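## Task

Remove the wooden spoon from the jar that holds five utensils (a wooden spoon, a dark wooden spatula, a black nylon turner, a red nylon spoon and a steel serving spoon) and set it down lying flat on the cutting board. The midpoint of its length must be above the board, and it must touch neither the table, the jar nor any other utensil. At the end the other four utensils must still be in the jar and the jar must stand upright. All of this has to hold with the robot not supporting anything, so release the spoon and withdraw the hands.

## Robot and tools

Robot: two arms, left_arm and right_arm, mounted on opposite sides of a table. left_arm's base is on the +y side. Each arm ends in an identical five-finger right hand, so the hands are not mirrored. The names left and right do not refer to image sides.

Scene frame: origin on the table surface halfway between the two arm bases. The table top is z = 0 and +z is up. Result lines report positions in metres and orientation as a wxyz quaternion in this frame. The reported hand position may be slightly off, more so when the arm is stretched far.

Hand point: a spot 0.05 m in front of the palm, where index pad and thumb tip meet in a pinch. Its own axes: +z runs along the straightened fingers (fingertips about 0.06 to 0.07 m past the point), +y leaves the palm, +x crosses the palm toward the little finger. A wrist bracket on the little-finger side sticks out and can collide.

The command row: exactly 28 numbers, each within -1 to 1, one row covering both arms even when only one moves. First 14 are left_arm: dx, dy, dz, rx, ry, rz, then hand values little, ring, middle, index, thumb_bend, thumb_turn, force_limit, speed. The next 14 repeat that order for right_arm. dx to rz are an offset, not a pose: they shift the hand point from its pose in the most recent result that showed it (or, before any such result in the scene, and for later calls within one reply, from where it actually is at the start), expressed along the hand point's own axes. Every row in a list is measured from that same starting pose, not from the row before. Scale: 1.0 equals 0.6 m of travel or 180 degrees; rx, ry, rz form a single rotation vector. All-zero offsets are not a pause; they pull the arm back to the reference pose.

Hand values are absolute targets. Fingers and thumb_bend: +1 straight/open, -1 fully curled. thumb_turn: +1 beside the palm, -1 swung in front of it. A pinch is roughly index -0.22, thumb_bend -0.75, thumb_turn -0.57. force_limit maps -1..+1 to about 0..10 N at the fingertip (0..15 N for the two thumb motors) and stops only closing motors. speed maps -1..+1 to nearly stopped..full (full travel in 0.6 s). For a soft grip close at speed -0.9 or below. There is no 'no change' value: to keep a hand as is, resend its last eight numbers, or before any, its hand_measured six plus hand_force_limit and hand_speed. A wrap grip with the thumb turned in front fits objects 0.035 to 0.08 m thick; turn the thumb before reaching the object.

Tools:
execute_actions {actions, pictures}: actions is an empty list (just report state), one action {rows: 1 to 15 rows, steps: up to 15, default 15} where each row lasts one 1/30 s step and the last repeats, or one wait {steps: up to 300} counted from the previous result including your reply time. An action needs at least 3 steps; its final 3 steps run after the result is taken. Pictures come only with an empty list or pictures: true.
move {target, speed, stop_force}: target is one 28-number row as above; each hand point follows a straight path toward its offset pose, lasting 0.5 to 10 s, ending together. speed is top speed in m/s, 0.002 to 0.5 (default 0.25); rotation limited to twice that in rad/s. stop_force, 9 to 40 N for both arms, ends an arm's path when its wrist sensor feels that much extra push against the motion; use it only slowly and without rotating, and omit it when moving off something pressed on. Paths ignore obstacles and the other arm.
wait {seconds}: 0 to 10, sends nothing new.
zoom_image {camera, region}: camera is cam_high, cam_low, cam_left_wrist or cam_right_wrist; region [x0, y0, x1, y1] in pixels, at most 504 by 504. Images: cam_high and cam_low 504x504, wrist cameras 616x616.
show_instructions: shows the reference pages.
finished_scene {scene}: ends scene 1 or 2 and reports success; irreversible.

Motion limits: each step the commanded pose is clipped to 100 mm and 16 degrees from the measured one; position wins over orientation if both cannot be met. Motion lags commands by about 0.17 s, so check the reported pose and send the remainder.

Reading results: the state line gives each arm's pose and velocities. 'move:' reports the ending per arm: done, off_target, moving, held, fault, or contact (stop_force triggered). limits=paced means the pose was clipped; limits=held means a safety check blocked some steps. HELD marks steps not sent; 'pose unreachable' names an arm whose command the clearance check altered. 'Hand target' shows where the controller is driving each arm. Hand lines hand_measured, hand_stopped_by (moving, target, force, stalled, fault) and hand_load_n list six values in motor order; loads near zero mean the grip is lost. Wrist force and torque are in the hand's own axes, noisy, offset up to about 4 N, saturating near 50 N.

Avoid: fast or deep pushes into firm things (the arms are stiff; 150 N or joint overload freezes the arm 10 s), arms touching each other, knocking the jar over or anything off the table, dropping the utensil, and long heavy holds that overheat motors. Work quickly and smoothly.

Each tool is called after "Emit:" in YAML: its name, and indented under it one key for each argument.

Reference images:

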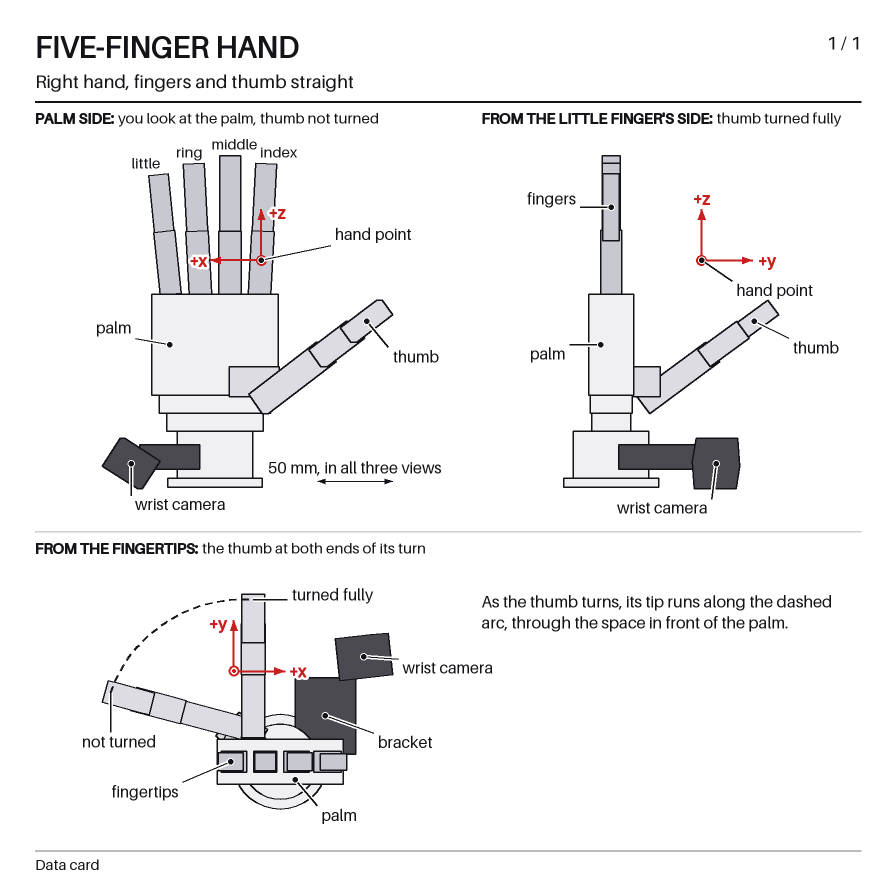

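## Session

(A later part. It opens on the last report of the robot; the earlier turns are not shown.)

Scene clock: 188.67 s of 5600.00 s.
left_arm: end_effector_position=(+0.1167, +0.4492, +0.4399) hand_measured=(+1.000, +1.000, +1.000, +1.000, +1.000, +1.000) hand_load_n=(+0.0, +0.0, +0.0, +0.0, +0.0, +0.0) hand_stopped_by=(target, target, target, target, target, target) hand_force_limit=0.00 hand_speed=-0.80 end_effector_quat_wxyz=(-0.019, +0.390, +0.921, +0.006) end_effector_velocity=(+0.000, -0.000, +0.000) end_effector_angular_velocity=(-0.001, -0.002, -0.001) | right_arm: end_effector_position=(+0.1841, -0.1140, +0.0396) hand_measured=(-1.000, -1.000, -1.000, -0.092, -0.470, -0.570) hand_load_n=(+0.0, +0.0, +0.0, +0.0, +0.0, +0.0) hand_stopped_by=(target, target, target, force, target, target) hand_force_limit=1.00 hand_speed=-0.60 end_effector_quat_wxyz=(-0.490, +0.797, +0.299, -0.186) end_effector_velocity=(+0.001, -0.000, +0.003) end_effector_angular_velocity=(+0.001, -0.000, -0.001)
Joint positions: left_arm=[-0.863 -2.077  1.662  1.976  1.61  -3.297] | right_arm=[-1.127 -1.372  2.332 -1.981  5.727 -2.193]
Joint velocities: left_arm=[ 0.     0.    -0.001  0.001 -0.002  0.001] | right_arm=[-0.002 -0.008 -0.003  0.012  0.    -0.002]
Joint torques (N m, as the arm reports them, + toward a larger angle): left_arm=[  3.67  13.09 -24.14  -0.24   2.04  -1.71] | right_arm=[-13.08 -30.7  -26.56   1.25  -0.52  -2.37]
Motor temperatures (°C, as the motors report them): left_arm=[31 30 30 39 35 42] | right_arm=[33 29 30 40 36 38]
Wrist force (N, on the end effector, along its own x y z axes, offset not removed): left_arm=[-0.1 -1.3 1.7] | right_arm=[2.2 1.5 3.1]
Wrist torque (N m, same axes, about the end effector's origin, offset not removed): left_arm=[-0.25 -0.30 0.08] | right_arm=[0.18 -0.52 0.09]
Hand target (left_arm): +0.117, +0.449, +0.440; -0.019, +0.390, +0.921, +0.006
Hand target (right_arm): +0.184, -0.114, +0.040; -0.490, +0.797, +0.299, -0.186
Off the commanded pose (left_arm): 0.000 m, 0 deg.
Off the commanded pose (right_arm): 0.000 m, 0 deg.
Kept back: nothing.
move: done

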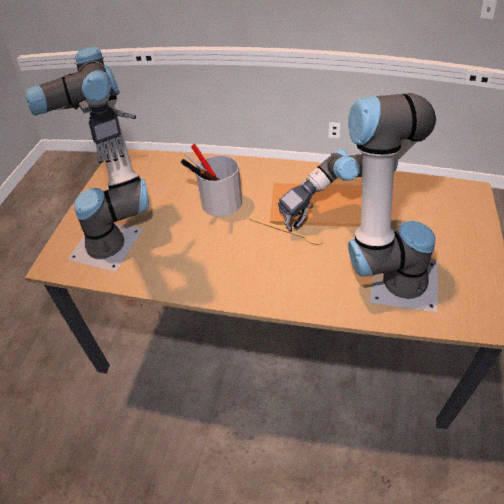

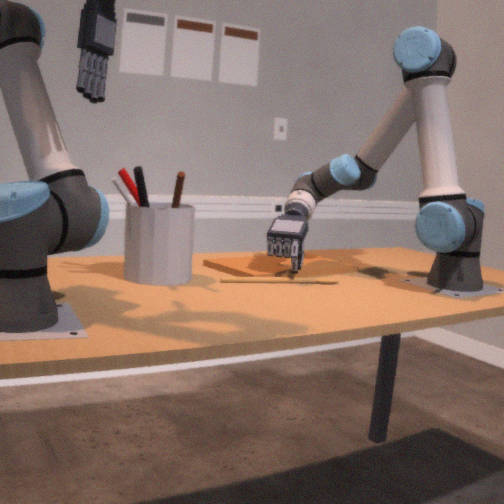

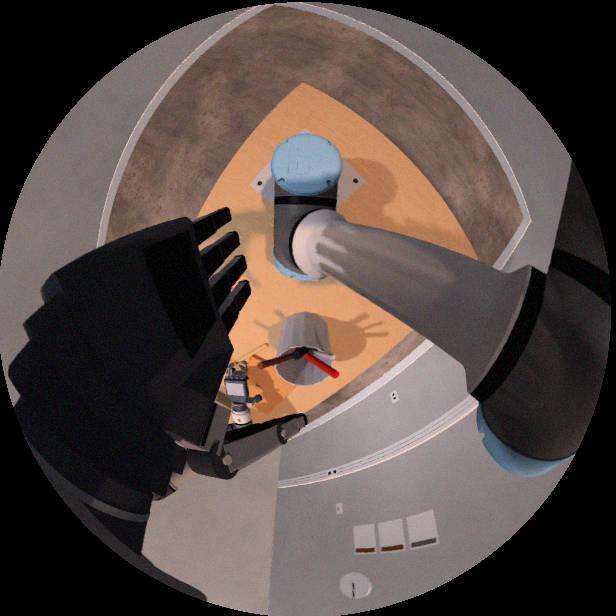

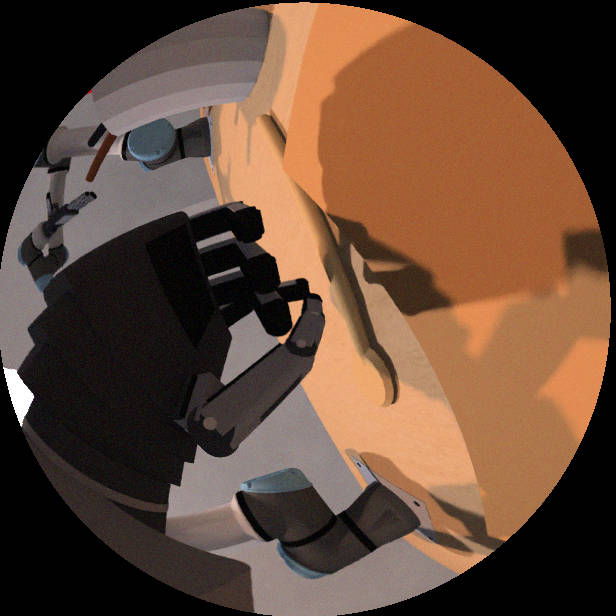

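Emit:
move:
  target: [0,0,0,0,0,0,1,1,1,1,1,1,0,-0.8, 0,-0.02,-0.025,0.05,0,0,-1,-1,-1,0.15,-0.78,-0.57,1.0,-0.3]
  speed: 0.03

Emit:
move:
  target: [0,0,0,0,0,0,1,1,1,1,1,1,0,-0.8, 0,0.047,0.016,0,0,0,-1,-1,-1,0.15,-0.78,-0.57,1.0,-0.3]
  speed: 0.03

Emit:
zoom_image:
  camera: "cam_high"
  region: [230,170,350,270]

Emit:
zoom_image:
  camera: "cam_low"
  region: [200,200,360,300]

Scene clock: 191.87 s of 5600.00 s.
left_arm: end_effector_position=(+0.1167, +0.4492, +0.4399) hand_measured=(+1.000, +1.000, +1.000, +1.000, +1.000, +1.000) hand_load_n=(+0.0, +0.0, +0.0, +0.0, +0.0, +0.0) hand_stopped_by=(target, target, target, target, target, target) hand_force_limit=0.00 hand_speed=-0.80 end_effector_quat_wxyz=(-0.019, +0.390, +0.921, +0.006) end_effector_velocity=(-0.000, +0.000, -0.000) end_effector_angular_velocity=(+0.001, +0.001, -0.003) | right_arm: end_effector_position=(+0.1894, -0.1199, +0.0567) hand_measured=(-1.000, -1.000, -1.000, +0.150, -0.780, -0.570) hand_load_n=(+0.0, +0.0, +0.0, +0.0, +0.0, +0.0) hand_stopped_by=(target, target, target, target, target, target) hand_force_limit=1.00 hand_speed=-0.30 end_effector_quat_wxyz=(-0.550, +0.757, +0.284, -0.208) end_effector_velocity=(+0.001, -0.001, +0.002) end_effector_angular_velocity=(+0.015, +0.013, +0.002)
Joint positions: left_arm=[-0.863 -2.077  1.662  1.976  1.61  -3.297] | right_arm=[-1.201 -1.355  2.271 -1.625  5.79  -2.492]
Joint velocities: left_arm=[-0.002 -0.     0.    -0.     0.001  0.001] | right_arm=[-0.009  0.007 -0.011  0.051  0.004 -0.045]
Joint torques (N m, as the arm reports them, + toward a larger angle): left_arm=[  3.56  13.36 -23.46  -0.31   2.05  -1.63] | right_arm=[-14.11 -13.02 -25.32   1.5    3.15  -2.67]
Motor temperatures (°C, as the motors report them): left_arm=[31 30 30 39 35 42] | right_arm=[33 29 30 40 36 38]
Wrist force (N, on the end effector, along its own x y z axes, offset not removed): left_arm=[-0.6 -0.8 1.6] | right_arm=[1.2 1.6 1.5]
Wrist torque (N m, same axes, about the end effector's origin, offset not removed): left_arm=[-0.20 -0.13 0.04] | right_arm=[0.34 -0.45 0.09]
Hand target (left_arm): +0.117, +0.449, +0.440; -0.019, +0.390, +0.921, +0.006
Hand target (right_arm): +0.190, -0.120, +0.057; -0.551, +0.756, +0.284, -0.209
Off the commanded pose (left_arm): 0.000 m, 0 deg.
Off the commanded pose (right_arm): 0.000 m, 0 deg.
Kept back: nothing.
move: done

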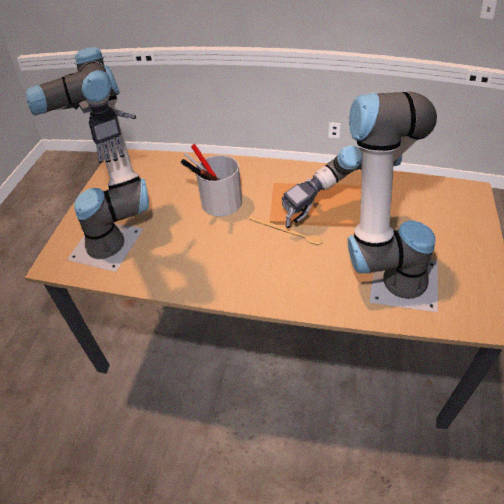

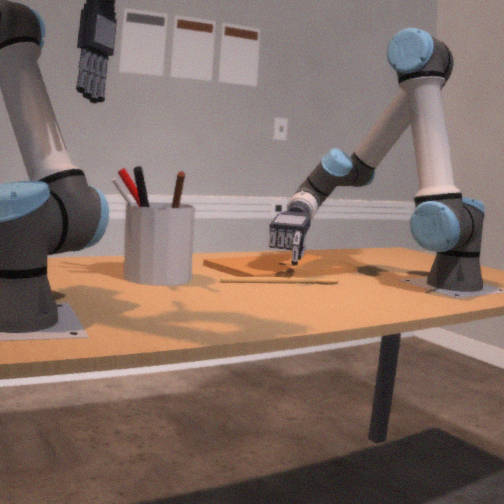

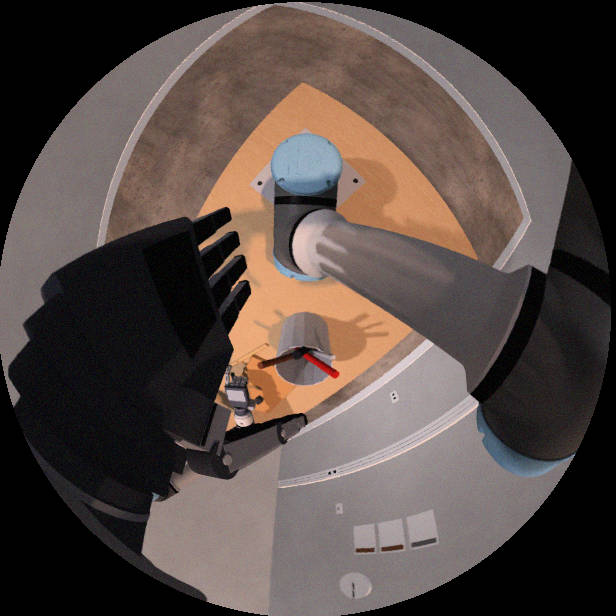

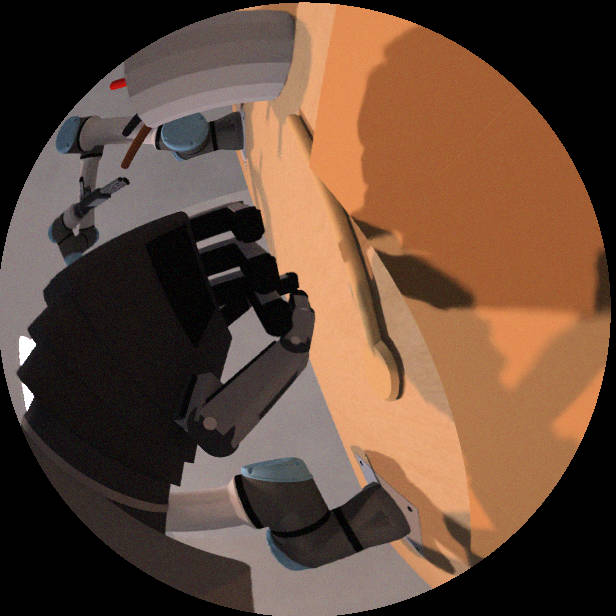

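Scene clock: 193.27 s of 5600.00 s.
left_arm: end_effector_position=(+0.1167, +0.4492, +0.4399) hand_measured=(+1.000, +1.000, +1.000, +1.000, +1.000, +1.000) hand_load_n=(+0.0, +0.0, +0.0, +0.0, +0.0, +0.0) hand_stopped_by=(target, target, target, target, target, target) hand_force_limit=0.00 hand_speed=-0.80 end_effector_quat_wxyz=(-0.019, +0.390, +0.921, +0.006) end_effector_velocity=(-0.000, -0.000, +0.000) end_effector_angular_velocity=(+0.000, -0.001, -0.000) | right_arm: end_effector_position=(+0.1891, -0.1196, +0.0273) hand_measured=(-1.000, -1.000, -1.000, +0.150, -0.780, -0.570) hand_load_n=(+0.0, +0.0, +0.0, +0.0, +0.0, +0.0) hand_stopped_by=(target, target, target, target, target, target) hand_force_limit=1.00 hand_speed=-0.30 end_effector_quat_wxyz=(-0.550, +0.757, +0.284, -0.208) end_effector_velocity=(+0.000, -0.000, -0.003) end_effector_angular_velocity=(-0.000, -0.001, +0.001)
Joint positions: left_arm=[-0.863 -2.077  1.662  1.976  1.61  -3.297] | right_arm=[-1.2   -1.281  2.293 -1.722  5.791 -2.491]
Joint velocities: left_arm=[ 0.001  0.001 -0.    -0.     0.     0.002] | right_arm=[ 0.     0.007  0.001 -0.009 -0.001  0.001]
Joint torques (N m, as the arm reports them, + toward a larger angle): left_arm=[  3.18  13.09 -24.26  -0.28   1.94  -1.68] | right_arm=[ 13.49 -13.36  -2.77  -3.73   3.02   2.84]
Motor temperatures (°C, as the motors report them): left_arm=[31 30 30 39 35 42] | right_arm=[33 29 30 40 36 38]
Wrist force (N, on the end effector, along its own x y z axes, offset not removed): left_arm=[0.1 -1.5 0.4] | right_arm=[1.5 1.4 2.9]
Wrist torque (N m, same axes, about the end effector's origin, offset not removed): left_arm=[-0.31 -0.20 0.05] | right_arm=[0.13 -0.41 0.10]
Hand target (left_arm): +0.117, +0.449, +0.440; -0.019, +0.390, +0.921, +0.006
Hand target (right_arm): +0.189, -0.120, +0.027; -0.550, +0.757, +0.284, -0.208
Off the commanded pose (left_arm): 0.000 m, 0 deg.
Off the commanded pose (right_arm): 0.000 m, 0 deg.
Kept back: nothing.
move: done

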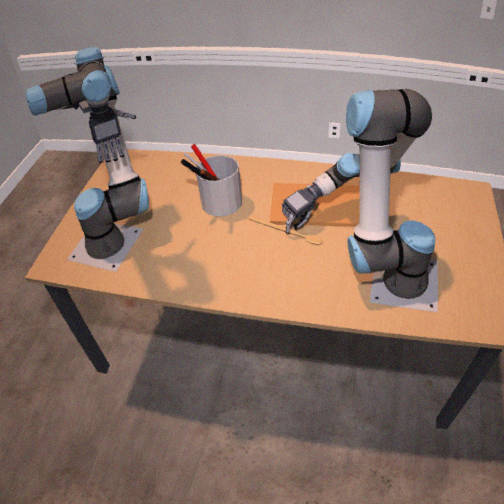

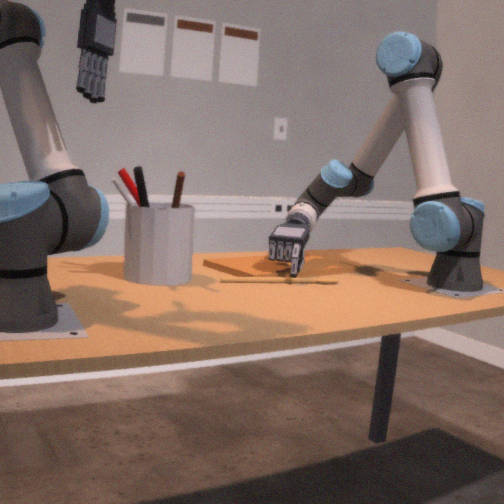

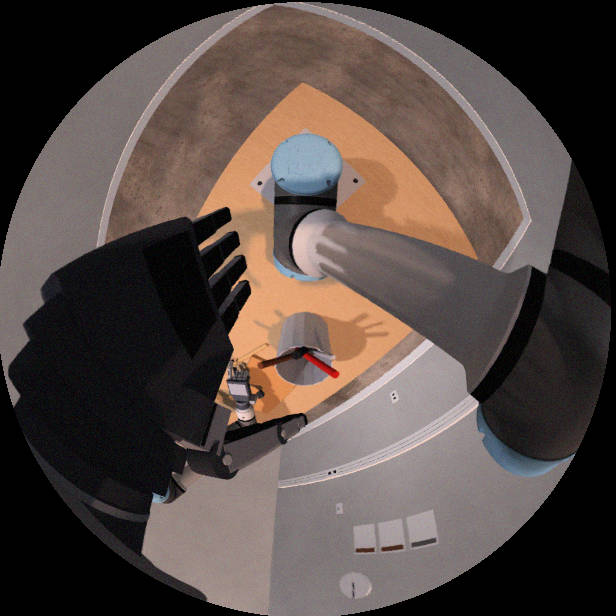

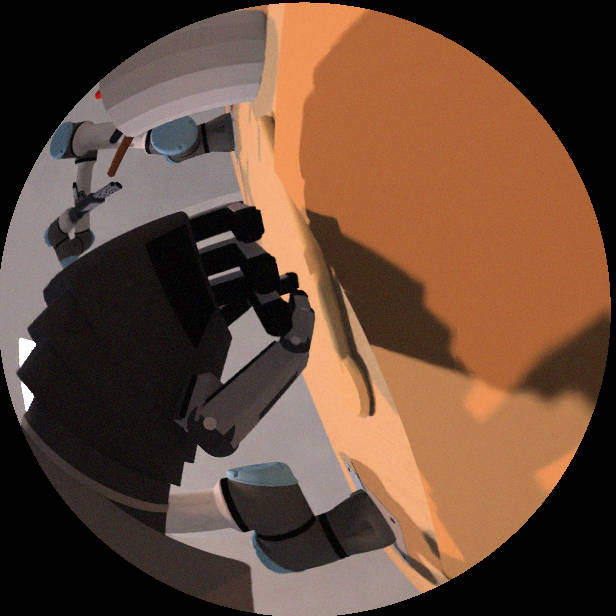

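Region (230, 170, 350, 270) of cam_high's 504x504 image, scaled by 4.200, with more detail than that image has.

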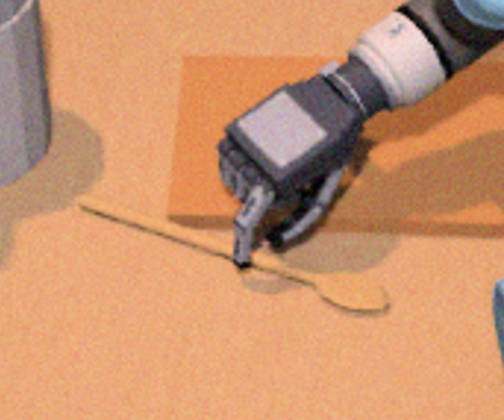

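Region (200, 200, 360, 300) of cam_low's 504x504 image, scaled by 3.150, with more detail than that image has; it fills the top 315 rows of this view, and the rest is white.

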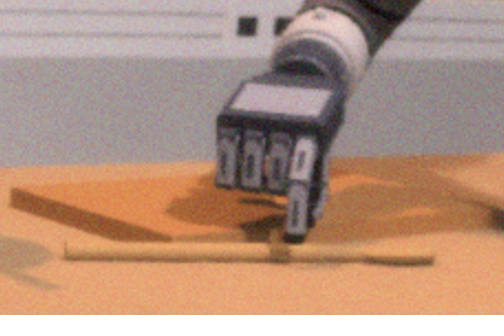

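Emit:
move:
  target: [0,0,0,0,0,0,1,1,1,1,1,1,0,-0.8, 0,-0.03,-0.01,0,-0.18,-0.062,-1,-1,-1,0.3,-0.78,-0.57,1.0,-0.3]
  speed: 0.04

Emit:
zoom_image:
  camera: "cam_high"
  region: [230,170,350,270]

Emit:
zoom_image:
  camera: "cam_low"
  region: [200,200,360,300]

Scene clock: 201.23 s of 5600.00 s.
left_arm: end_effector_position=(+0.1167, +0.4492, +0.4399) hand_measured=(+1.000, +1.000, +1.000, +1.000, +1.000, +1.000) hand_load_n=(+0.0, +0.0, +0.0, +0.0, +0.0, +0.0) hand_stopped_by=(target, target, target, target, target, target) hand_force_limit=0.00 hand_speed=-0.80 end_effector_quat_wxyz=(-0.019, +0.390, +0.921, +0.006) end_effector_velocity=(-0.001, -0.001, -0.000) end_effector_angular_velocity=(+0.001, -0.002, +0.000) | right_arm: end_effector_position=(+0.1892, -0.1197, +0.0461) hand_measured=(-1.000, -1.000, -1.000, +0.300, -0.780, -0.570) hand_load_n=(+0.0, +0.0, +0.0, +0.0, +0.0, +0.0) hand_stopped_by=(target, target, target, target, target, target) hand_force_limit=1.00 hand_speed=-0.30 end_effector_quat_wxyz=(-0.467, +0.639, +0.496, -0.356) end_effector_velocity=(+0.000, -0.000, +0.001) end_effector_angular_velocity=(+0.000, -0.001, +0.018)
Joint positions: left_arm=[-0.863 -2.077  1.662  1.976  1.61  -3.297] | right_arm=[-1.011 -1.106  1.868 -1.193  5.446 -2.851]
Joint velocities: left_arm=[-0.     0.003  0.    -0.001 -0.    -0.   ] | right_arm=[ 0.006  0.005 -0.012  0.011 -0.011 -0.007]
Joint torques (N m, as the arm reports them, + toward a larger angle): left_arm=[  3.07  13.42 -23.9   -0.35   2.01  -1.68] | right_arm=[ 12.58 -24.22 -24.94   2.97  -1.21  -2.67]
Motor temperatures (°C, as the motors report them): left_arm=[31 30 30 39 35 42] | right_arm=[33 29 30 40 36 38]
Wrist force (N, on the end effector, along its own x y z axes, offset not removed): left_arm=[0.2 -1.1 1.8] | right_arm=[0.5 2.7 2.9]
Wrist torque (N m, same axes, about the end effector's origin, offset not removed): left_arm=[-0.20 -0.31 0.09] | right_arm=[0.48 -0.34 0.09]
Hand target (left_arm): +0.117, +0.449, +0.440; -0.019, +0.390, +0.921, +0.006
Hand target (right_arm): +0.189, -0.120, +0.046; -0.466, +0.639, +0.497, -0.357
Off the commanded pose (left_arm): 0.000 m, 0 deg.
Off the commanded pose (right_arm): 0.000 m, 0 deg.
Kept back: nothing.
move: done

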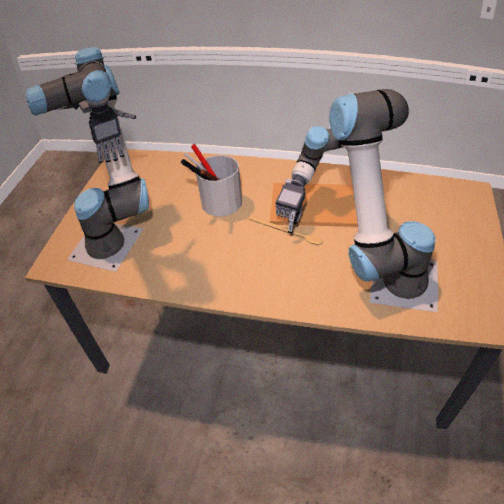

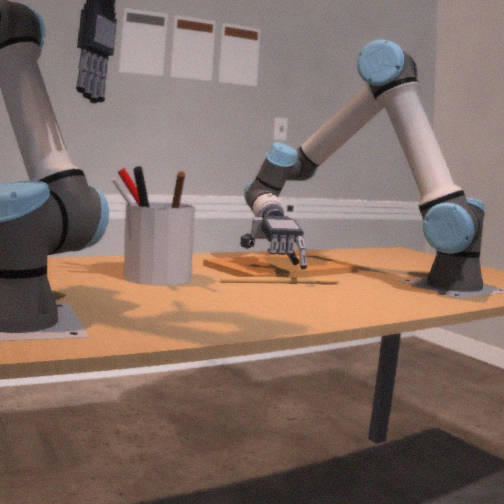

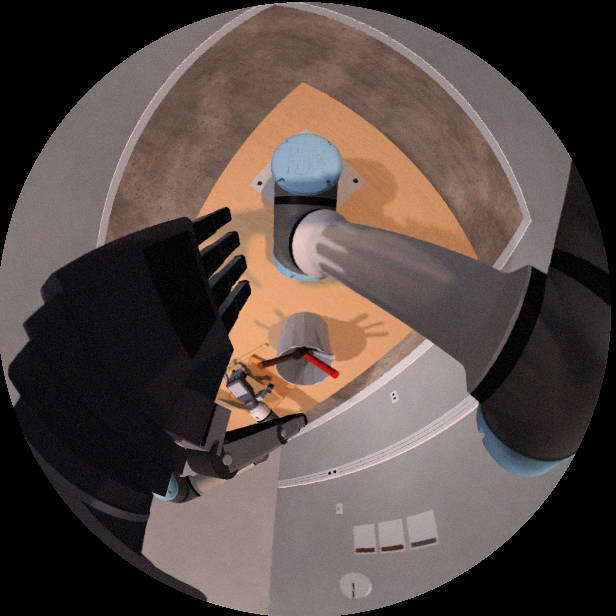

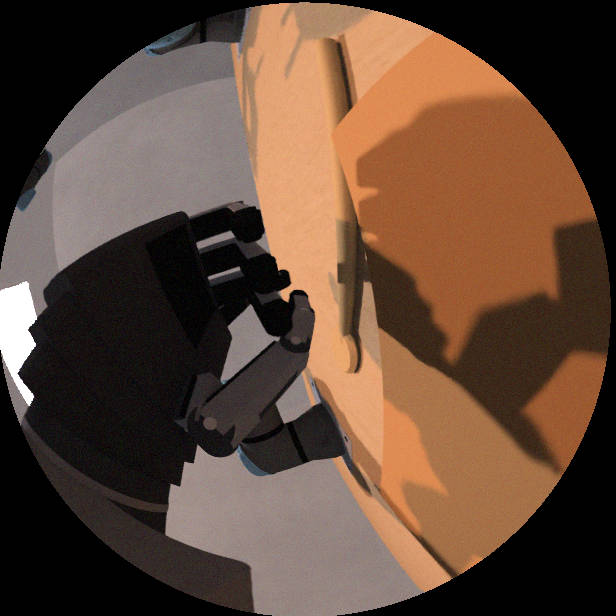

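Region (230, 170, 350, 270) of cam_high's 504x504 image, scaled by 4.200, with more detail than that image has.

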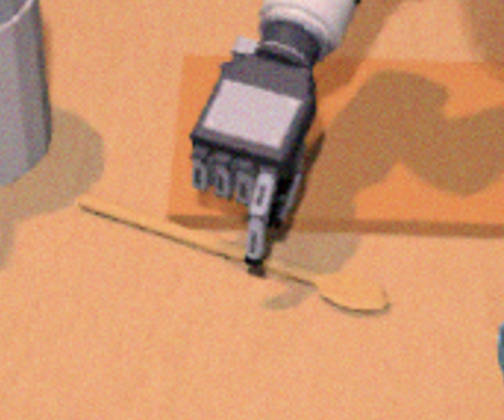

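Region (200, 200, 360, 300) of cam_low's 504x504 image, scaled by 3.150, with more detail than that image has; it fills the top 315 rows of this view, and the rest is white.

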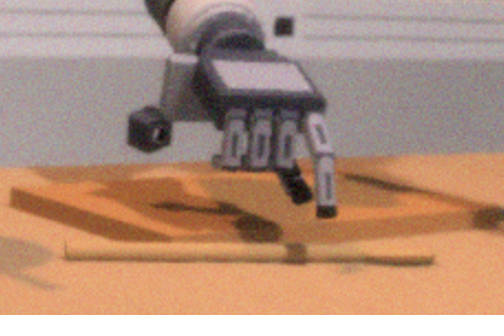

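Emit:
move:
  target: [0,0,0,0,0,0,1,1,1,1,1,1,0,-0.8, 0,0.026,0.045,0,0,0,-1,-1,-1,0.3,-0.78,-0.57,1.0,-0.3]
  speed: 0.03

Emit:
zoom_image:
  camera: "cam_high"
  region: [230,170,350,270]

Emit:
zoom_image:
  camera: "cam_low"
  region: [200,200,360,300]

Scene clock: 202.90 s of 5600.00 s.
left_arm: end_effector_position=(+0.1167, +0.4492, +0.4399) hand_measured=(+1.000, +1.000, +1.000, +1.000, +1.000, +1.000) hand_load_n=(+0.0, +0.0, +0.0, +0.0, +0.0, +0.0) hand_stopped_by=(target, target, target, target, target, target) hand_force_limit=0.00 hand_speed=-0.80 end_effector_quat_wxyz=(-0.019, +0.390, +0.921, +0.006) end_effector_velocity=(+0.000, +0.000, +0.000) end_effector_angular_velocity=(+0.000, -0.001, -0.001) | right_arm: end_effector_position=(+0.1693, -0.1144, +0.0231) hand_measured=(-1.000, -1.000, -1.000, +0.300, -0.780, -0.570) hand_load_n=(+0.0, +0.0, +0.0, +0.0, +0.0, +0.0) hand_stopped_by=(target, target, target, target, target, target) hand_force_limit=1.00 hand_speed=-0.30 end_effector_quat_wxyz=(-0.467, +0.639, +0.496, -0.356) end_effector_velocity=(-0.002, +0.000, -0.002) end_effector_angular_velocity=(+0.001, -0.000, +0.001)
Joint positions: left_arm=[-0.863 -2.077  1.662  1.976  1.61  -3.297] | right_arm=[-0.983 -1.084  1.916 -1.274  5.472 -2.834]
Joint velocities: left_arm=[-0.    -0.001  0.001  0.001 -0.     0.   ] | right_arm=[ 0.003  0.003  0.004 -0.007  0.002  0.   ]
Joint torques (N m, as the arm reports them, + toward a larger angle): left_arm=[  3.84  13.22 -23.46  -0.29   1.97  -1.64] | right_arm=[ 12.87 -25.58  -5.    -2.21   2.15   2.35]
Motor temperatures (°C, as the motors report them): left_arm=[31 30 30 39 35 42] | right_arm=[33 29 30 40 36 38]
Wrist force (N, on the end effector, along its own x y z axes, offset not removed): left_arm=[-0.1 -1.8 1.1] | right_arm=[1.9 2.0 1.8]
Wrist torque (N m, same axes, about the end effector's origin, offset not removed): left_arm=[-0.28 -0.29 0.06] | right_arm=[0.38 -0.48 0.18]
Hand target (left_arm): +0.117, +0.449, +0.440; -0.019, +0.390, +0.921, +0.006
Hand target (right_arm): +0.169, -0.114, +0.023; -0.467, +0.639, +0.496, -0.356
Off the commanded pose (left_arm): 0.000 m, 0 deg.
Off the commanded pose (right_arm): 0.000 m, 0 deg.
Kept back: nothing.
move: done

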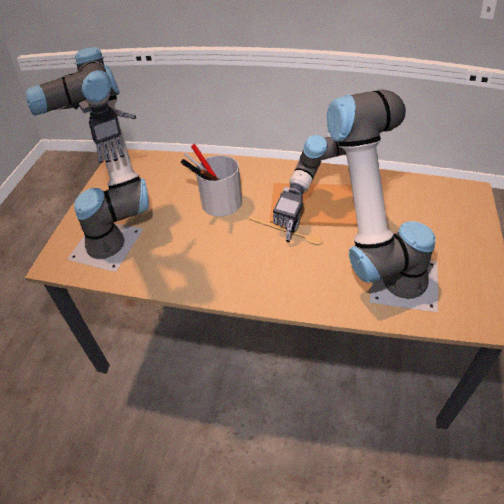

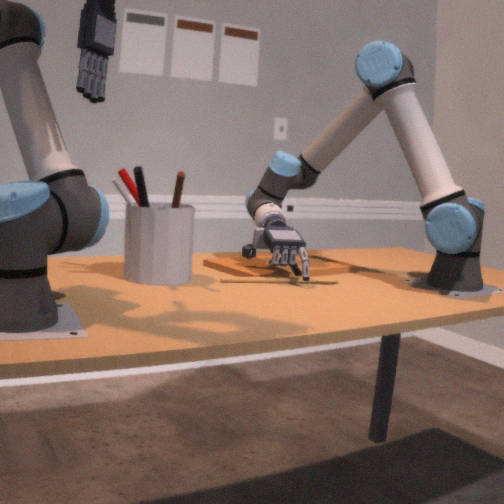

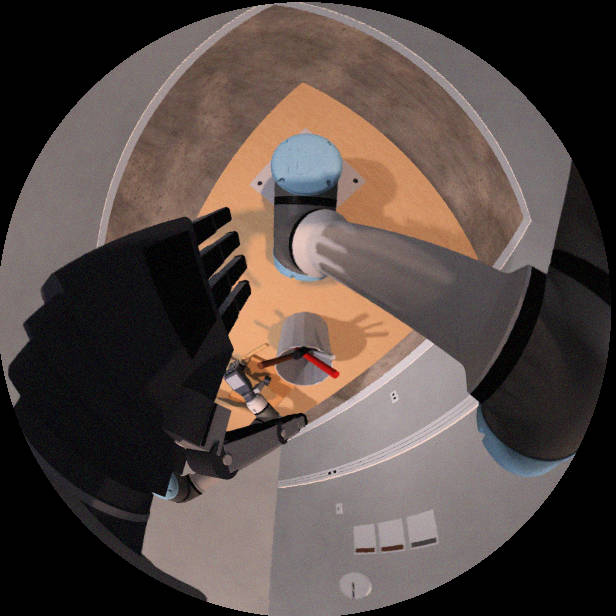

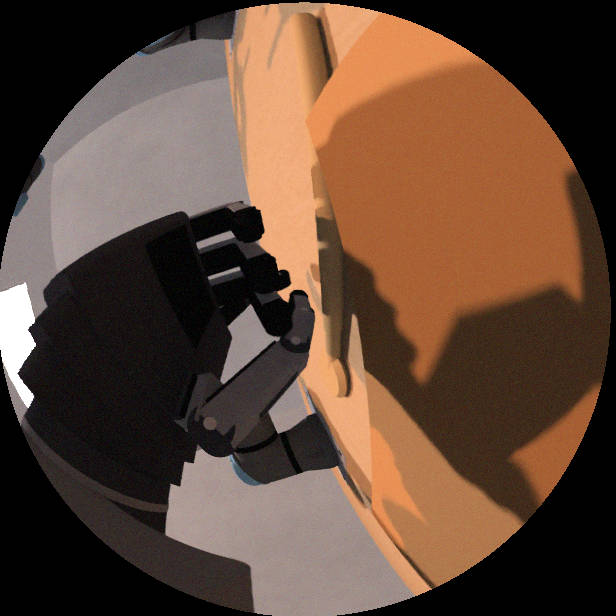

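Region (230, 170, 350, 270) of cam_high's 504x504 image, scaled by 4.200, with more detail than that image has.

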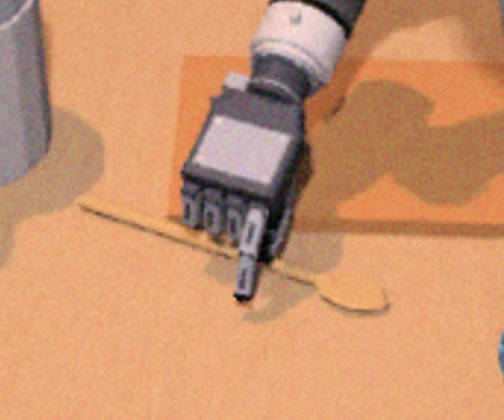

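Region (200, 200, 360, 300) of cam_low's 504x504 image, scaled by 3.150, with more detail than that image has; it fills the top 315 rows of this view, and the rest is white.

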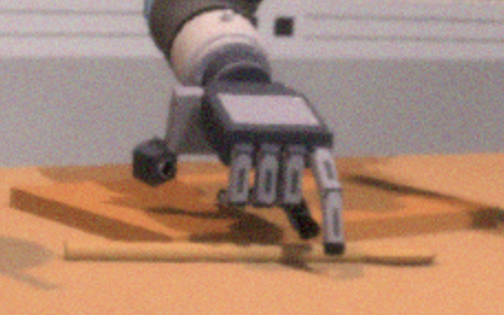

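Emit:
move:
  target: [0,0,0,0,0,0,1,1,1,1,1,1,0,-0.8, 0,0.032,0.011,0,0,0,-1,-1,-1,0.3,-0.78,-0.57,1.0,-0.3]
  speed: 0.006
  stop_force: 9

Emit:
zoom_image:
  camera: "cam_high"
  region: [230,170,350,270]

Emit:
zoom_image:
  camera: "cam_low"
  region: [240,220,340,300]

Scene clock: 205.00 s of 5600.00 s.
left_arm: end_effector_position=(+0.1167, +0.4492, +0.4399) hand_measured=(+1.000, +1.000, +1.000, +1.000, +1.000, +1.000) hand_load_n=(+0.0, +0.0, +0.0, +0.0, +0.0, +0.0) hand_stopped_by=(target, target, target, target, target, target) hand_force_limit=0.00 hand_speed=-0.80 end_effector_quat_wxyz=(-0.019, +0.390, +0.921, +0.006) end_effector_velocity=(+0.000, -0.000, +0.000) end_effector_angular_velocity=(+0.000, -0.002, -0.000) | right_arm: end_effector_position=(+0.1690, -0.1142, +0.0140) hand_measured=(-1.000, -1.000, -1.000, +0.300, -0.786, -0.570) hand_load_n=(+0.0, +0.0, +0.0, +0.0, -10.0, +1.0) hand_stopped_by=(target, target, target, target, target, target) hand_force_limit=1.00 hand_speed=-0.30 end_effector_quat_wxyz=(-0.467, +0.639, +0.496, -0.356) end_effector_velocity=(-0.001, -0.000, +0.003) end_effector_angular_velocity=(-0.002, +0.003, -0.000)
Joint positions: left_arm=[-0.863 -2.077  1.662  1.976  1.61  -3.297] | right_arm=[-0.982 -1.068  1.921 -1.296  5.473 -2.834]
Joint velocities: left_arm=[-0.     0.001 -0.     0.001 -0.001 -0.   ] | right_arm=[ 0.001 -0.005 -0.     0.008  0.001  0.001]
Joint torques (N m, as the arm reports them, + toward a larger angle): left_arm=[  3.28  12.99 -23.84  -0.25   1.96  -1.67] | right_arm=[ 12.58 -38.73 -16.7    0.17   1.42   2.01]
Motor temperatures (°C, as the motors report them): left_arm=[31 30 30 39 35 42] | right_arm=[33 29 30 40 36 38]
Wrist force (N, on the end effector, along its own x y z axes, offset not removed): left_arm=[0.2 -0.8 -0.3] | right_arm=[-0.8 -12.2 -1.2]
Wrist torque (N m, same axes, about the end effector's origin, offset not removed): left_arm=[-0.11 -0.30 0.01] | right_arm=[0.21 -0.17 -0.04]
Hand target (left_arm): +0.117, +0.449, +0.440; -0.019, +0.390, +0.921, +0.006
Hand target (right_arm): +0.169, -0.114, +0.014; -0.467, +0.639, +0.496, -0.356
Off the commanded pose (left_arm): 0.000 m, 0 deg.
Off the commanded pose (right_arm): 0.011 m, 0 deg.
Kept back: nothing.
move: contact (right_arm)

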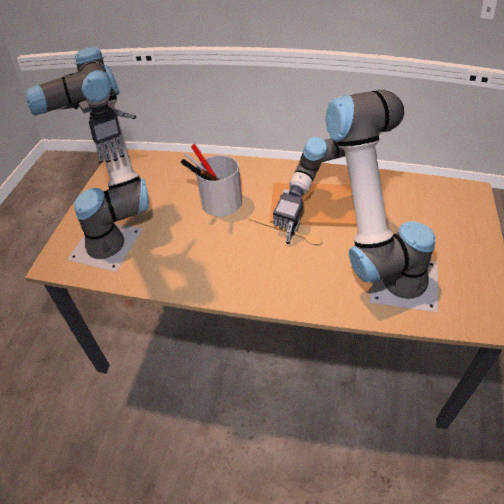

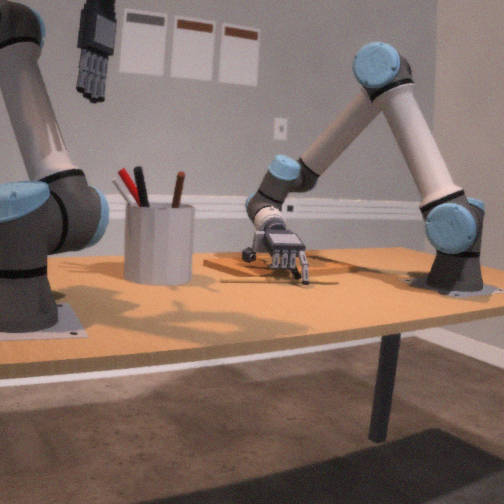

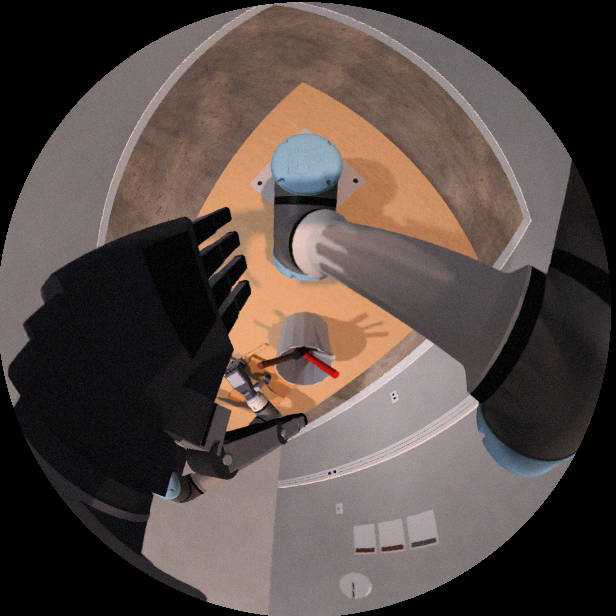

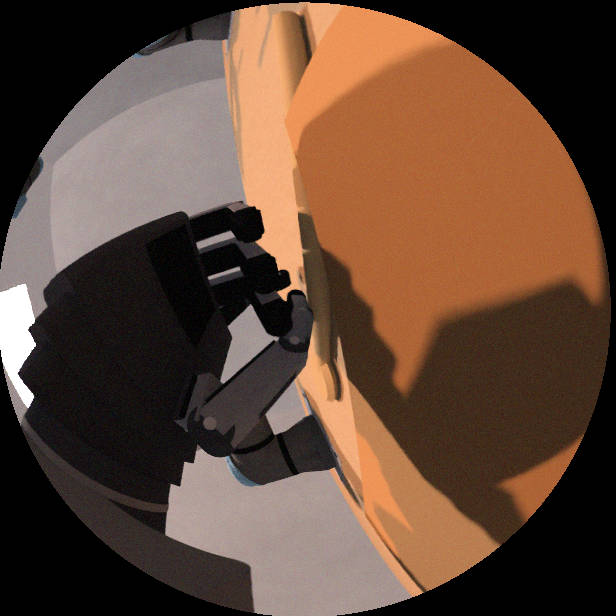

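Region (230, 170, 350, 270) of cam_high's 504x504 image, scaled by 4.200, with more detail than that image has.

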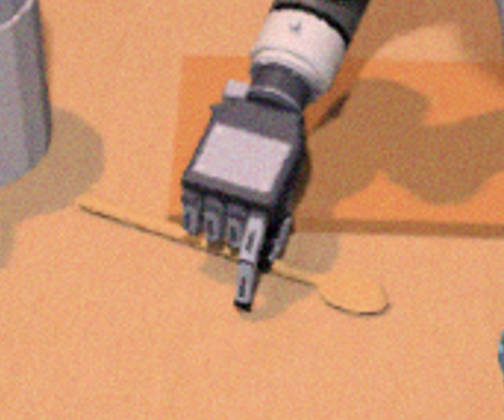

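Region (240, 220, 340, 300) of cam_low's 504x504 image, scaled by 5.040, with more detail than that image has; it fills the top 403 rows of this view, and the rest is white.

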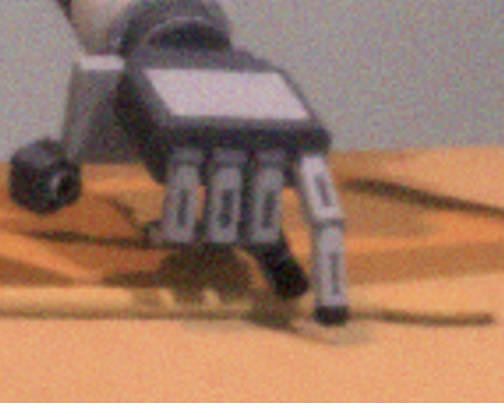

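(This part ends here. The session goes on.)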